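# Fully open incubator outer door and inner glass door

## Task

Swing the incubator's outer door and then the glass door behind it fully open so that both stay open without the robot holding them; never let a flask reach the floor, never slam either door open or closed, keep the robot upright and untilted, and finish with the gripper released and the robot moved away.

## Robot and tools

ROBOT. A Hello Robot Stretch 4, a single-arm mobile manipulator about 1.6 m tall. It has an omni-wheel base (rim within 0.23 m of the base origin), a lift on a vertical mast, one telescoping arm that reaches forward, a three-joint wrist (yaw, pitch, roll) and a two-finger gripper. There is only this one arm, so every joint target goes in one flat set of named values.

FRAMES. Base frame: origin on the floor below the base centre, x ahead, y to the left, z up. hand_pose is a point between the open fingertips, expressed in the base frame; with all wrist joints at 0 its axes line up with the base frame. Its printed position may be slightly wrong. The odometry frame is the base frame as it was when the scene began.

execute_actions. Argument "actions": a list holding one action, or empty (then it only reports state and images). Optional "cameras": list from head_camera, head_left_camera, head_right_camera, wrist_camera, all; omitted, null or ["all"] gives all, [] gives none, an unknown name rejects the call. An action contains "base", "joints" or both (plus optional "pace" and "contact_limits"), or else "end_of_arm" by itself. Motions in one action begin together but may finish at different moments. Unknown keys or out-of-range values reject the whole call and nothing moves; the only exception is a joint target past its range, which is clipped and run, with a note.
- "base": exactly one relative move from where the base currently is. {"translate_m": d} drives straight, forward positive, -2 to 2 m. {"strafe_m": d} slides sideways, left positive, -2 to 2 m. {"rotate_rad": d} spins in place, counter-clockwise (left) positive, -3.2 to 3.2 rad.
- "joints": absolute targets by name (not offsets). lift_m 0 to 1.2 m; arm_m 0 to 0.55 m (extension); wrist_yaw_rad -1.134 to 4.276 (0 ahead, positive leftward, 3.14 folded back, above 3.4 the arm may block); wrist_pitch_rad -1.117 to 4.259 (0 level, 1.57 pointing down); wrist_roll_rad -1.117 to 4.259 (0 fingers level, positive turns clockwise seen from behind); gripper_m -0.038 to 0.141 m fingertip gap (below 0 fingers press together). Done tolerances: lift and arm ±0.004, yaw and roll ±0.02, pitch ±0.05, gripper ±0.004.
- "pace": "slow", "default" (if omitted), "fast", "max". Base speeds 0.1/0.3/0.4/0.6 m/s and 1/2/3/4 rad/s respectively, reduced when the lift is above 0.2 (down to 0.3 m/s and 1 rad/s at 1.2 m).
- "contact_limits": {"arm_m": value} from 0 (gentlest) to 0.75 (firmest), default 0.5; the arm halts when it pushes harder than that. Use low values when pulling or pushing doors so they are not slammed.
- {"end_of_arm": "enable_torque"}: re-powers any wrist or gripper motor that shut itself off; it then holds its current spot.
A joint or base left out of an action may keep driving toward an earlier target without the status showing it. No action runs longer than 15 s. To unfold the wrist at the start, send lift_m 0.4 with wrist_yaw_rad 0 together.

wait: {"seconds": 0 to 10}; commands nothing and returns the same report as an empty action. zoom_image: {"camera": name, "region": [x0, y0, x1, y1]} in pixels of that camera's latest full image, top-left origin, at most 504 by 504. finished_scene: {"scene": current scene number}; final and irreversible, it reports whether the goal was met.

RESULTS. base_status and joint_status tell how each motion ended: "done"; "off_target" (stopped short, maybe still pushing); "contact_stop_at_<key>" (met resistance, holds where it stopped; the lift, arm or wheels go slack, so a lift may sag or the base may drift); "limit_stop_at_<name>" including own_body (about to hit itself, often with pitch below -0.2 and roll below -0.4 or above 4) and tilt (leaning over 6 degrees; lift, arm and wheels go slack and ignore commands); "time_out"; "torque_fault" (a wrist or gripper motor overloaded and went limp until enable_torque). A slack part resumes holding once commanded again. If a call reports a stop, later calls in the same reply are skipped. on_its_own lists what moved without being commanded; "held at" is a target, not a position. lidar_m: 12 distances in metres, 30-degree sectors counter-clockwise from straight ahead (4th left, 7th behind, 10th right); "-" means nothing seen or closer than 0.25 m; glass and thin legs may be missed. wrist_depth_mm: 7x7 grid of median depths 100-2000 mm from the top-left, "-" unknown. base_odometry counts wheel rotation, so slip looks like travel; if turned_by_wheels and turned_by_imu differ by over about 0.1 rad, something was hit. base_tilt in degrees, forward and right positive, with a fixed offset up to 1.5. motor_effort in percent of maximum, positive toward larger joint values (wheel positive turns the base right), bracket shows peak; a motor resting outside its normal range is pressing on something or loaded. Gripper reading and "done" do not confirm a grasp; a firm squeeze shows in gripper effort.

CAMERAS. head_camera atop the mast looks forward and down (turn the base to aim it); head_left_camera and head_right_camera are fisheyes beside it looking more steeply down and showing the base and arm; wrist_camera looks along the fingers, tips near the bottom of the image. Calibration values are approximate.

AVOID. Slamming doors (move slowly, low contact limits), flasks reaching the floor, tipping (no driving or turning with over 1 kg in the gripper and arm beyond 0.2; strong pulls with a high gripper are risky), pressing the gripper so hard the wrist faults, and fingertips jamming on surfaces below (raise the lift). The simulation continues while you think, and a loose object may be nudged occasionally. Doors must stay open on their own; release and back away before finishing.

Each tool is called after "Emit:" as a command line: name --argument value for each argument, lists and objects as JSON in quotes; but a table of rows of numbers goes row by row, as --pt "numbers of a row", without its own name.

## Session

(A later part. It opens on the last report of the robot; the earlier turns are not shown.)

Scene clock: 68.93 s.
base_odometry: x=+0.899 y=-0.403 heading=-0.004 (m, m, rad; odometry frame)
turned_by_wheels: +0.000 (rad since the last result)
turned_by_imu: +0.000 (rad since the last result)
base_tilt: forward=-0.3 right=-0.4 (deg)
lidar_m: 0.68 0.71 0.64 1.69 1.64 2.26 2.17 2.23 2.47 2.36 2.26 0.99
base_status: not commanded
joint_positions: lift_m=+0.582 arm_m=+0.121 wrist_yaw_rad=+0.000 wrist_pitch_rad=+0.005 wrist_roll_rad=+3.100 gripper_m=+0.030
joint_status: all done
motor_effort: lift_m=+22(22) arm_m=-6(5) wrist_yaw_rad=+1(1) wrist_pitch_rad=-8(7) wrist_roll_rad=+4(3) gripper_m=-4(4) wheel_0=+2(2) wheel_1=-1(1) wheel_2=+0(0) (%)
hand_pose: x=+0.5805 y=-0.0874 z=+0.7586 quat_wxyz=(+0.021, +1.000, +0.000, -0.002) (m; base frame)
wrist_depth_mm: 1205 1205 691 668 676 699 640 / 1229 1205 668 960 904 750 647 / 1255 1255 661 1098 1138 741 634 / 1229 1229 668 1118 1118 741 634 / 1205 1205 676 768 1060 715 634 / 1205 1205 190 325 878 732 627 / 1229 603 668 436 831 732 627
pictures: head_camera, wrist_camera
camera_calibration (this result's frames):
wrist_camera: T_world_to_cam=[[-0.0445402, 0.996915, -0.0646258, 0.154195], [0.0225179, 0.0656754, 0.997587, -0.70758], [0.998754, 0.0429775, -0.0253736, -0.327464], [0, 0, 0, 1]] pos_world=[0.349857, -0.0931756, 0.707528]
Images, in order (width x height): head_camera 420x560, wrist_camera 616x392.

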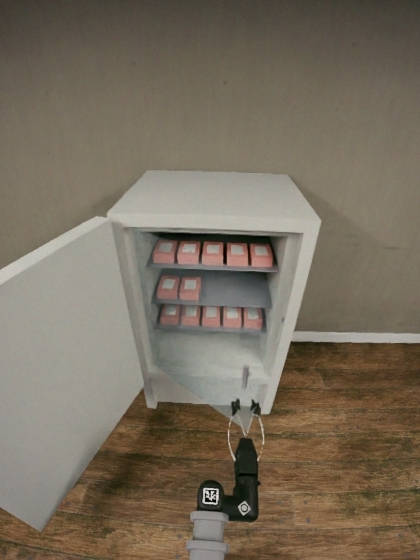

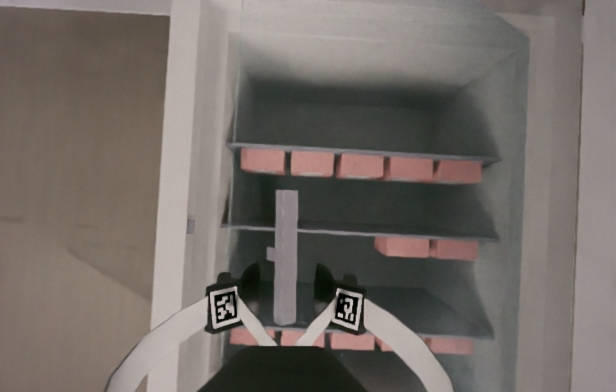

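Emit:
execute_actions --actions '[{"base": {"strafe_m": -0.28}, "joints": {"gripper_m": 0.0, "wrist_yaw_rad": 0.3, "lift_m": 0.5}, "pace": "fast"}]' --cameras '[]'

Emit:
execute_actions --actions '[{"joints": {"arm_m": 0.36, "wrist_yaw_rad": 0.45}, "pace": "fast", "contact_limits": {"arm_m": 0.2}}]' --cameras '["head_camera"]'

Emit:
execute_actions --actions '[{"joints": {"arm_m": 0.38, "wrist_yaw_rad": 0.9}, "contact_limits": {"arm_m": 0.2}}]' --cameras '["head_camera", "wrist_camera"]'

Scene clock: 71.30 s.
base_odometry: x=+0.898 y=-0.683 heading=-0.004 (m, m, rad; odometry frame)
turned_by_wheels: +0.000 (rad since the last result)
turned_by_imu: +0.001 (rad since the last result)
base_tilt: forward=-0.3 right=-0.4 (deg)
lidar_m: 0.71 0.70 0.90 1.91 1.92 2.27 2.16 2.22 2.19 2.09 2.14 1.61
base_status: done
joint_positions: lift_m=+0.500 arm_m=+0.121 wrist_yaw_rad=+0.300 wrist_pitch_rad=+0.005 wrist_roll_rad=+3.100 gripper_m=+0.000
joint_status: all done
motor_effort: lift_m=+16(20) arm_m=-6(6) wrist_yaw_rad=+1(7) wrist_pitch_rad=-8(7) wrist_roll_rad=+3(3) gripper_m=-5(5) wheel_0=-1(10) wheel_1=+2(10) wheel_2=+0(0) (%)
hand_pose: x=+0.5934 y=+0.0017 z=+0.6770 quat_wxyz=(+0.021, +0.989, +0.149, +0.001) (m; base frame)
wrist_depth_mm: 1042 1078 654 654 750 831 1160 / 1008 1098 661 707 750 798 750 / 1025 1098 654 1138 1078 854 741 / 1042 1098 668 1118 1060 831 741 / 1042 1098 640 1118 1060 831 732 / 1025 1098 188 204 976 842 723 / 1042 1060 585 768 266 820 715
pictures: none
No camera images: the call's "cameras" was empty. Leave "cameras" out to get every camera's image.

Scene clock: 72.83 s.
base_odometry: x=+0.898 y=-0.683 heading=-0.004 (m, m, rad; odometry frame)
turned_by_wheels: +0.000 (rad since the last result)
turned_by_imu: +0.000 (rad since the last result)
base_tilt: forward=-0.2 right=-0.3 (deg)
lidar_m: 0.69 0.71 0.88 1.91 1.93 2.27 2.16 2.22 2.19 2.07 2.17 1.63
base_status: not commanded
joint_positions: lift_m=+0.500 arm_m=+0.359 wrist_yaw_rad=+0.450 wrist_pitch_rad=+0.005 wrist_roll_rad=+3.100 gripper_m=+0.000
joint_status: all done
motor_effort: lift_m=+16(16) arm_m=+6(8) wrist_yaw_rad=+0(5) wrist_pitch_rad=-8(7) wrist_roll_rad=+3(4) gripper_m=-7(6) wheel_0=-2(2) wheel_1=+2(2) wheel_2=+0(0) (%)
contact_limits: arm_m 0.2
hand_pose: x=+0.8276 y=+0.0468 z=+0.6771 quat_wxyz=(+0.021, +0.975, +0.223, +0.002) (m; base frame)
wrist_depth_mm: 788 831 404 484 508 559 654 / 798 842 407 699 676 654 654 / 788 699 407 960 917 732 661 / 778 466 410 554 621 691 661 / 798 351 404 904 891 723 668 / 788 334 187 203 621 668 647 / 798 330 397 768 410 691 640
pictures: head_camera
Images, in order (width x height): head_camera 420x560.

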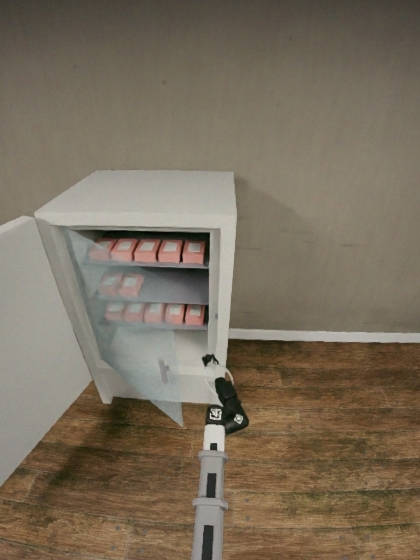

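Scene clock: 73.63 s.
base_odometry: x=+0.898 y=-0.683 heading=-0.004 (m, m, rad; odometry frame)
turned_by_wheels: +0.000 (rad since the last result)
turned_by_imu: +0.000 (rad since the last result)
base_tilt: forward=-0.4 right=-0.4 (deg)
lidar_m: 0.69 0.71 0.88 1.90 1.92 2.26 2.16 2.22 2.18 2.09 2.15 1.64
base_status: not commanded
joint_positions: lift_m=+0.500 arm_m=+0.379 wrist_yaw_rad=+0.900 wrist_pitch_rad=+0.005 wrist_roll_rad=+3.100 gripper_m=+0.000
joint_status: all done
motor_effort: lift_m=+16(16) arm_m=+6(7) wrist_yaw_rad=+1(7) wrist_pitch_rad=-7(7) wrist_roll_rad=+4(3) gripper_m=-6(7) wheel_0=-1(2) wheel_1=+2(2) wheel_2=+0(0) (%)
contact_limits: arm_m 0.2
hand_pose: x=+0.7976 y=+0.1715 z=+0.6771 quat_wxyz=(+0.020, +0.900, +0.435, +0.007) (m; base frame)
wrist_depth_mm: 517 504 496 564 723 1098 1098 / 661 759 723 707 723 661 609 / 683 831 917 750 707 640 615 / 373 436 585 715 707 654 609 / 654 788 866 715 699 647 609 / 407 480 187 204 683 640 603 / 661 615 715 699 410 640 597
pictures: head_camera, wrist_camera
camera_calibration (this result's frames):
wrist_camera: T_world_to_cam=[[-0.808379, 0.585109, -0.0645868, 0.580305], [-0.037445, 0.0583849, 0.997592, -0.599081], [0.58747, 0.808851, -0.0252878, -0.360896], [0, 0, 0, 1]] pos_world=[0.658689, -0.0126532, 0.625992]
Images, in order (width x height): head_camera 420x560, wrist_camera 616x392.

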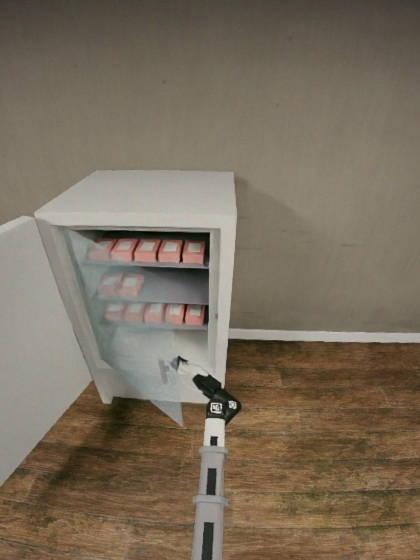

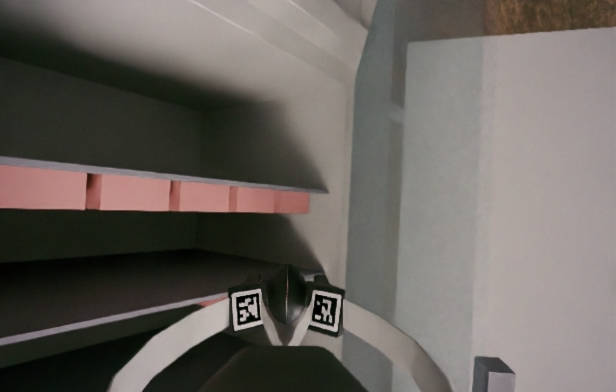

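Emit:
execute_actions --actions '[{"base": {"strafe_m": 0.17}, "joints": {"arm_m": 0.24}, "pace": "slow"}]' --cameras '["head_camera"]'

Scene clock: 76.60 s.
base_odometry: x=+0.899 y=-0.513 heading=-0.004 (m, m, rad; odometry frame)
turned_by_wheels: +0.000 (rad since the last result)
turned_by_imu: -0.001 (rad since the last result)
base_tilt: forward=-0.4 right=-0.2 (deg)
lidar_m: 0.95 0.55 0.73 1.75 1.76 2.26 2.16 2.22 2.33 2.25 2.29 1.63
base_status: done
joint_positions: lift_m=+0.500 arm_m=+0.241 wrist_yaw_rad=+0.900 wrist_pitch_rad=+0.005 wrist_roll_rad=+3.100 gripper_m=+0.000
joint_status: all done
motor_effort: lift_m=+16(16) arm_m=-6(6) wrist_yaw_rad=+1(7) wrist_pitch_rad=-7(8) wrist_roll_rad=+2(3) gripper_m=-5(6) wheel_0=-2(8) wheel_1=+2(8) wheel_2=+0(0) (%)
hand_pose: x=+0.6599 y=+0.1716 z=+0.6771 quat_wxyz=(+0.020, +0.900, +0.435, +0.007) (m; base frame)
wrist_depth_mm: 517 530 585 654 597 549 525 / 768 741 668 634 585 544 517 / 788 854 676 627 580 544 508 / 517 759 654 621 580 539 512 / 750 759 661 627 569 539 512 / 750 627 187 204 564 539 508 / 676 615 647 591 362 535 492
pictures: head_camera
Images, in order (width x height): head_camera 420x560.

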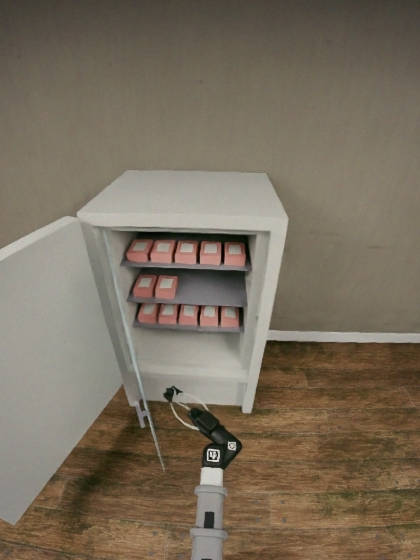

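Emit:
execute_actions --actions '[{"base": {"strafe_m": 0.18}, "joints": {"arm_m": 0.17}, "pace": "slow"}]' --cameras '["head_camera", "head_left_camera"]'

Scene clock: 79.87 s.
base_odometry: x=+0.899 y=-0.333 heading=-0.004 (m, m, rad; odometry frame)
turned_by_wheels: +0.000 (rad since the last result)
turned_by_imu: -0.001 (rad since the last result)
base_tilt: forward=-0.3 right=-0.3 (deg)
lidar_m: 0.94 0.56 0.56 1.73 1.59 2.09 2.17 2.24 2.58 2.44 2.27 0.99
base_status: done
joint_positions: lift_m=+0.500 arm_m=+0.171 wrist_yaw_rad=+0.900 wrist_pitch_rad=+0.005 wrist_roll_rad=+3.100 gripper_m=+0.000
joint_status: all done
motor_effort: lift_m=+16(16) arm_m=-6(7) wrist_yaw_rad=-1(11) wrist_pitch_rad=-7(7) wrist_roll_rad=+3(4) gripper_m=-6(7) wheel_0=-2(10) wheel_1=+2(4) wheel_2=+0(0) (%)
hand_pose: x=+0.5899 y=+0.1716 z=+0.6771 quat_wxyz=(+0.020, +0.900, +0.435, +0.007) (m; base frame)
wrist_depth_mm: 517 554 517 477 449 415 392 / 676 554 512 473 445 413 392 / 691 559 512 469 442 410 389 / 574 554 508 466 439 410 389 / 621 549 500 466 436 407 384 / 554 549 187 204 424 404 382 / 597 544 500 445 293 404 379
pictures: head_camera, head_left_camera
Images, in order (width x height): head_camera 420x560, head_left_camera 420x672.

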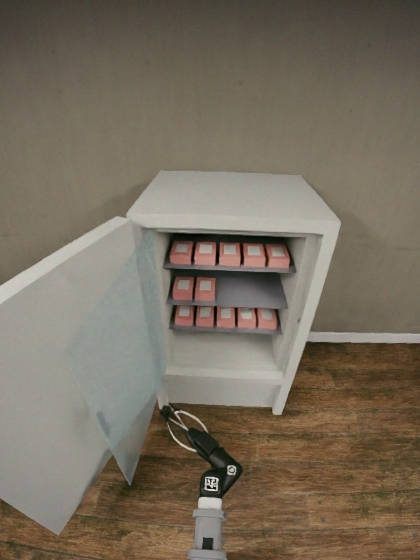

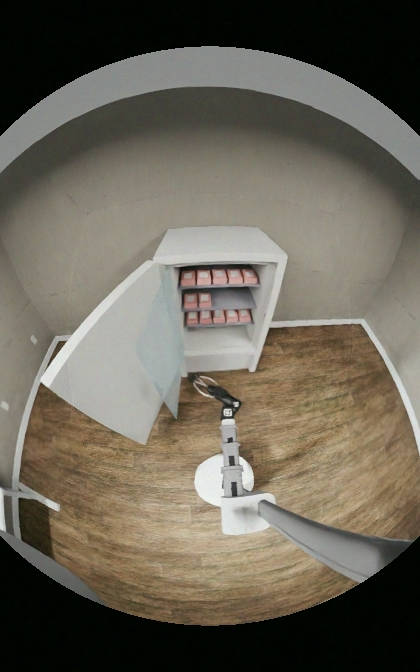

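Emit:
execute_actions --actions '[{"base": {"strafe_m": 0.1}, "pace": "slow"}]' --cameras '["head_camera", "wrist_camera"]'

Scene clock: 82.67 s.
base_odometry: x=+0.900 y=-0.233 heading=-0.004 (m, m, rad; odometry frame)
turned_by_wheels: +0.000 (rad since the last result)
turned_by_imu: -0.001 (rad since the last result)
base_tilt: forward=-0.3 right=-0.3 (deg)
lidar_m: 0.86 0.52 0.47 1.95 1.48 1.96 2.17 2.25 2.64 2.54 2.26 0.98
base_status: done
joint_positions: lift_m=+0.500 arm_m=+0.171 wrist_yaw_rad=+0.900 wrist_pitch_rad=+0.005 wrist_roll_rad=+3.100 gripper_m=+0.000
joint_status: not commanded
motor_effort: lift_m=+16(16) arm_m=-6(6) wrist_yaw_rad=+0(0) wrist_pitch_rad=-7(7) wrist_roll_rad=+4(4) gripper_m=-6(6) wheel_0=-1(6) wheel_1=+2(7) wheel_2=+0(0) (%)
hand_pose: x=+0.5898 y=+0.1716 z=+0.6771 quat_wxyz=(+0.020, +0.900, +0.435, +0.007) (m; base frame)
wrist_depth_mm: 480 445 404 377 349 327 309 / 477 442 404 370 347 327 307 / 477 439 402 373 347 324 306 / 473 433 402 373 343 324 306 / 477 430 402 366 343 320 304 / 473 430 188 204 334 322 303 / 469 418 394 353 246 319 303
pictures: head_camera, wrist_camera
camera_calibration (this result's frames):
wrist_camera: T_world_to_cam=[[-0.808514, 0.584925, -0.0645578, 0.412392], [-0.037423, 0.0583757, 0.997593, -0.606871], [0.587285, 0.808984, -0.025308, -0.238773], [0, 0, 0, 1]] pos_world=[0.450941, -0.0126284, 0.62599]
Images, in order (width x height): head_camera 420x560, wrist_camera 616x392.

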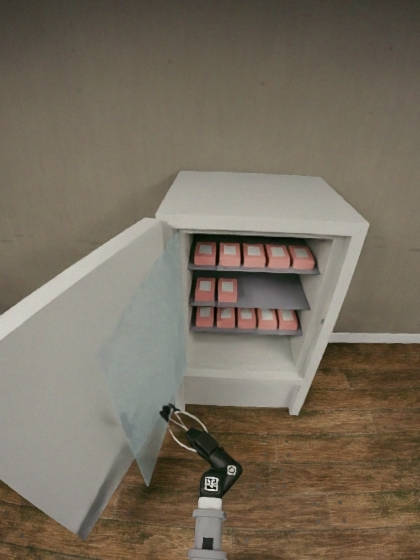

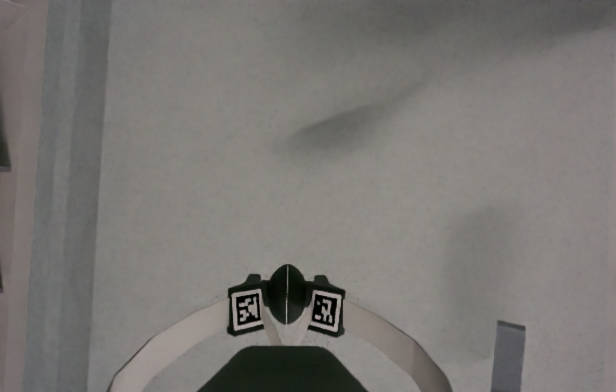

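Emit:
execute_actions --actions '[{"base": {"strafe_m": 0.035}, "pace": "slow"}]' --cameras '["head_camera", "wrist_camera"]'

Scene clock: 84.27 s.
base_odometry: x=+0.900 y=-0.198 heading=-0.004 (m, m, rad; odometry frame)
turned_by_wheels: +0.000 (rad since the last result)
turned_by_imu: +0.000 (rad since the last result)
base_tilt: forward=-0.4 right=-0.3 (deg)
lidar_m: 0.82 0.48 0.44 1.94 1.43 1.88 2.15 2.23 2.70 2.57 2.26 0.99
base_status: done
joint_positions: lift_m=+0.500 arm_m=+0.171 wrist_yaw_rad=+0.900 wrist_pitch_rad=+0.005 wrist_roll_rad=+3.100 gripper_m=+0.000
joint_status: not commanded
motor_effort: lift_m=+16(16) arm_m=-6(6) wrist_yaw_rad=+0(2) wrist_pitch_rad=-7(7) wrist_roll_rad=+4(3) gripper_m=-5(5) wheel_0=-2(4) wheel_1=+2(7) wheel_2=+0(0) (%)
hand_pose: x=+0.5898 y=+0.1716 z=+0.6771 quat_wxyz=(+0.020, +0.900, +0.435, +0.007) (m; base frame)
wrist_depth_mm: 442 404 368 342 317 296 281 / 449 402 368 340 315 296 278 / 445 397 362 338 314 291 277 / 436 394 364 336 314 293 276 / 442 392 359 334 312 291 274 / 442 387 188 204 303 289 273 / 436 373 355 317 231 281 273
pictures: head_camera, wrist_camera
camera_calibration (this result's frames):
wrist_camera: T_world_to_cam=[[-0.808423, 0.58505, -0.0645577, 0.41233], [-0.0374125, 0.0583833, 0.997593, -0.606876], [0.587411, 0.808893, -0.0253102, -0.238792], [0, 0, 0, 1]] pos_world=[0.450901, -0.0126455, 0.62599]
Images, in order (width x height): head_camera 420x560, wrist_camera 616x392.

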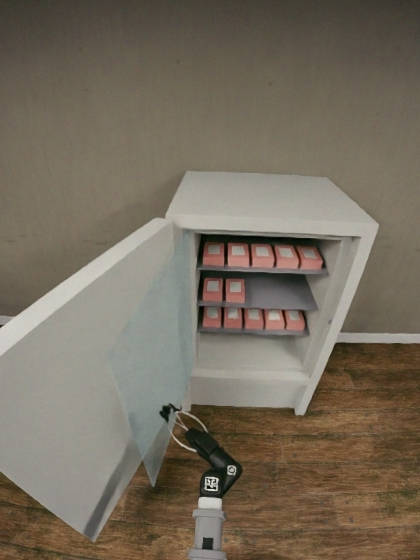

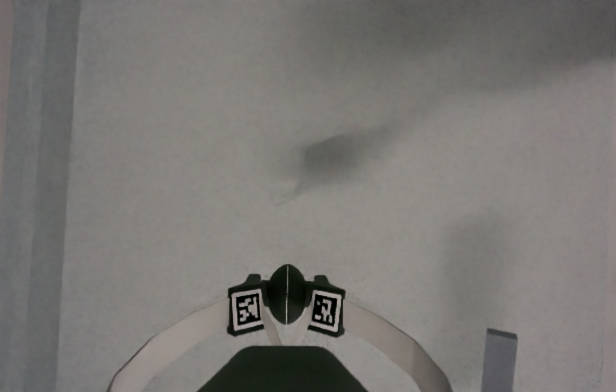

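Emit:
execute_actions --actions '[{"base": {"strafe_m": 0.025}, "pace": "slow"}]' --cameras '["head_camera", "wrist_camera"]'

Scene clock: 85.63 s.
base_odometry: x=+0.900 y=-0.174 heading=-0.005 (m, m, rad; odometry frame)
turned_by_wheels: -0.002 (rad since the last result)
turned_by_imu: -0.017 (rad since the last result)
base_tilt: forward=-0.3 right=-0.3 (deg)
lidar_m: 0.78 0.47 0.44 1.97 1.41 1.86 2.17 2.25 2.72 2.58 2.32 0.99
base_status: done
joint_positions: lift_m=+0.500 arm_m=+0.170 wrist_yaw_rad=+0.895 wrist_pitch_rad=+0.004 wrist_roll_rad=+3.100 gripper_m=+0.000
joint_status: not commanded
motor_effort: lift_m=+16(16) arm_m=+0(6) wrist_yaw_rad=+13(21) wrist_pitch_rad=-4(7) wrist_roll_rad=+3(2) gripper_m=-5(5) wheel_0=-11(15) wheel_1=+3(8) wheel_2=-12(16) (%)
hand_pose: x=+0.5895 y=+0.1705 z=+0.6774 quat_wxyz=(+0.020, +0.901, +0.433, +0.007) (m; base frame)
wrist_depth_mm: 449 404 368 338 310 287 272 / 449 404 366 334 309 289 272 / 445 399 362 334 309 286 268 / 445 397 359 330 306 283 270 / 449 389 359 329 304 283 266 / 445 389 188 203 297 281 265 / 436 375 355 236 298 242 263
pictures: head_camera, wrist_camera
camera_calibration (this result's frames):
wrist_camera: T_world_to_cam=[[-0.805918, 0.588498, -0.0645484, 0.410627], [-0.0378475, 0.0575923, 0.997623, -0.606792], [0.590816, 0.806445, -0.0241415, -0.240133], [0, 0, 0, 1]] pos_world=[0.44984, -0.0130525, 0.626057]
Images, in order (width x height): head_camera 420x560, wrist_camera 616x392.

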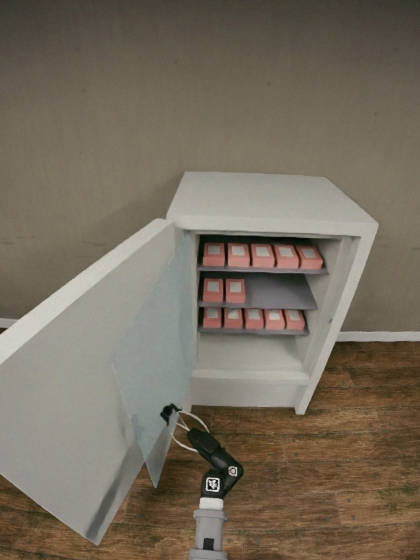

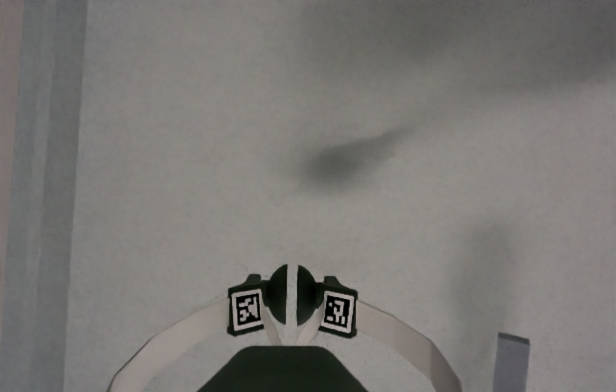

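The glass door is at its stop. Moving clear.

Emit:
execute_actions --actions '[{"base": {"strafe_m": -0.3}, "joints": {"arm_m": 0.0, "wrist_yaw_rad": 0}, "pace": "fast"}]' --cameras '["head_camera", "head_left_camera"]'

Scene clock: 87.73 s.
base_odometry: x=+0.898 y=-0.474 heading=-0.005 (m, m, rad; odometry frame)
turned_by_wheels: +0.000 (rad since the last result)
turned_by_imu: +0.001 (rad since the last result)
base_tilt: forward=-0.3 right=-0.5 (deg)
lidar_m: 0.95 0.80 0.68 1.94 1.72 2.27 2.16 2.22 2.40 2.29 2.33 1.65
base_status: done
joint_positions: lift_m=+0.500 arm_m=+0.001 wrist_yaw_rad=+0.000 wrist_pitch_rad=+0.005 wrist_roll_rad=+3.100 gripper_m=+0.000
joint_status: all done
motor_effort: lift_m=+16(16) arm_m=-6(5) wrist_yaw_rad=+0(6) wrist_pitch_rad=-8(8) wrist_roll_rad=+3(3) gripper_m=-6(5) wheel_0=-1(12) wheel_1=+2(10) wheel_2=+0(12) (%)
hand_pose: x=+0.4605 y=-0.0875 z=+0.6770 quat_wxyz=(+0.021, +1.000, +0.000, -0.002) (m; base frame)
wrist_depth_mm: 1366 1366 1229 809 798 798 809 / 1336 1336 1366 798 788 778 750 / 1366 1336 1366 1078 1229 917 759 / 1366 1366 1336 1118 1229 854 750 / 1336 1336 1366 1025 1255 891 750 / 1366 1366 188 204 1182 878 741 / 1397 1336 798 842 496 842 741
pictures: head_camera, head_left_camera
Images, in order (width x height): head_camera 420x560, head_left_camera 420x672.

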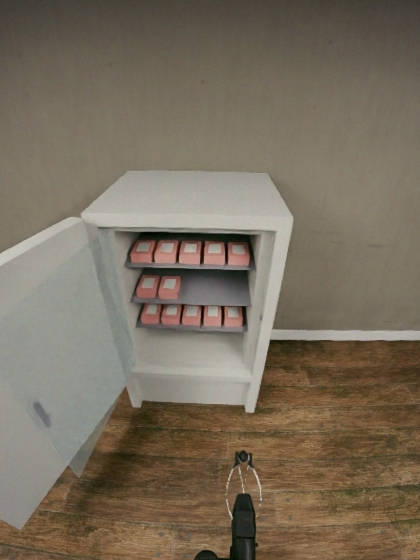

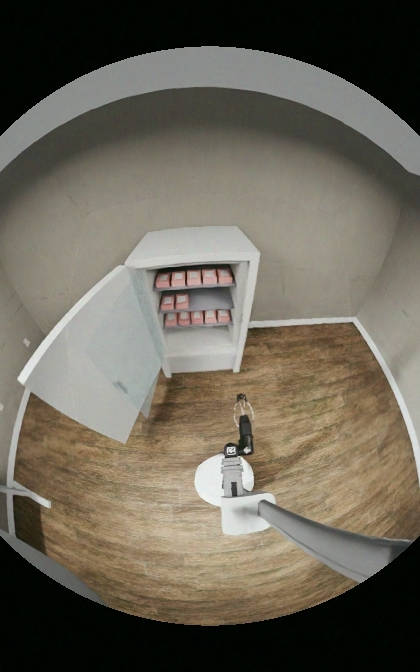

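Emit:
finished_scene --scene 1

The scene is finished: the task was done.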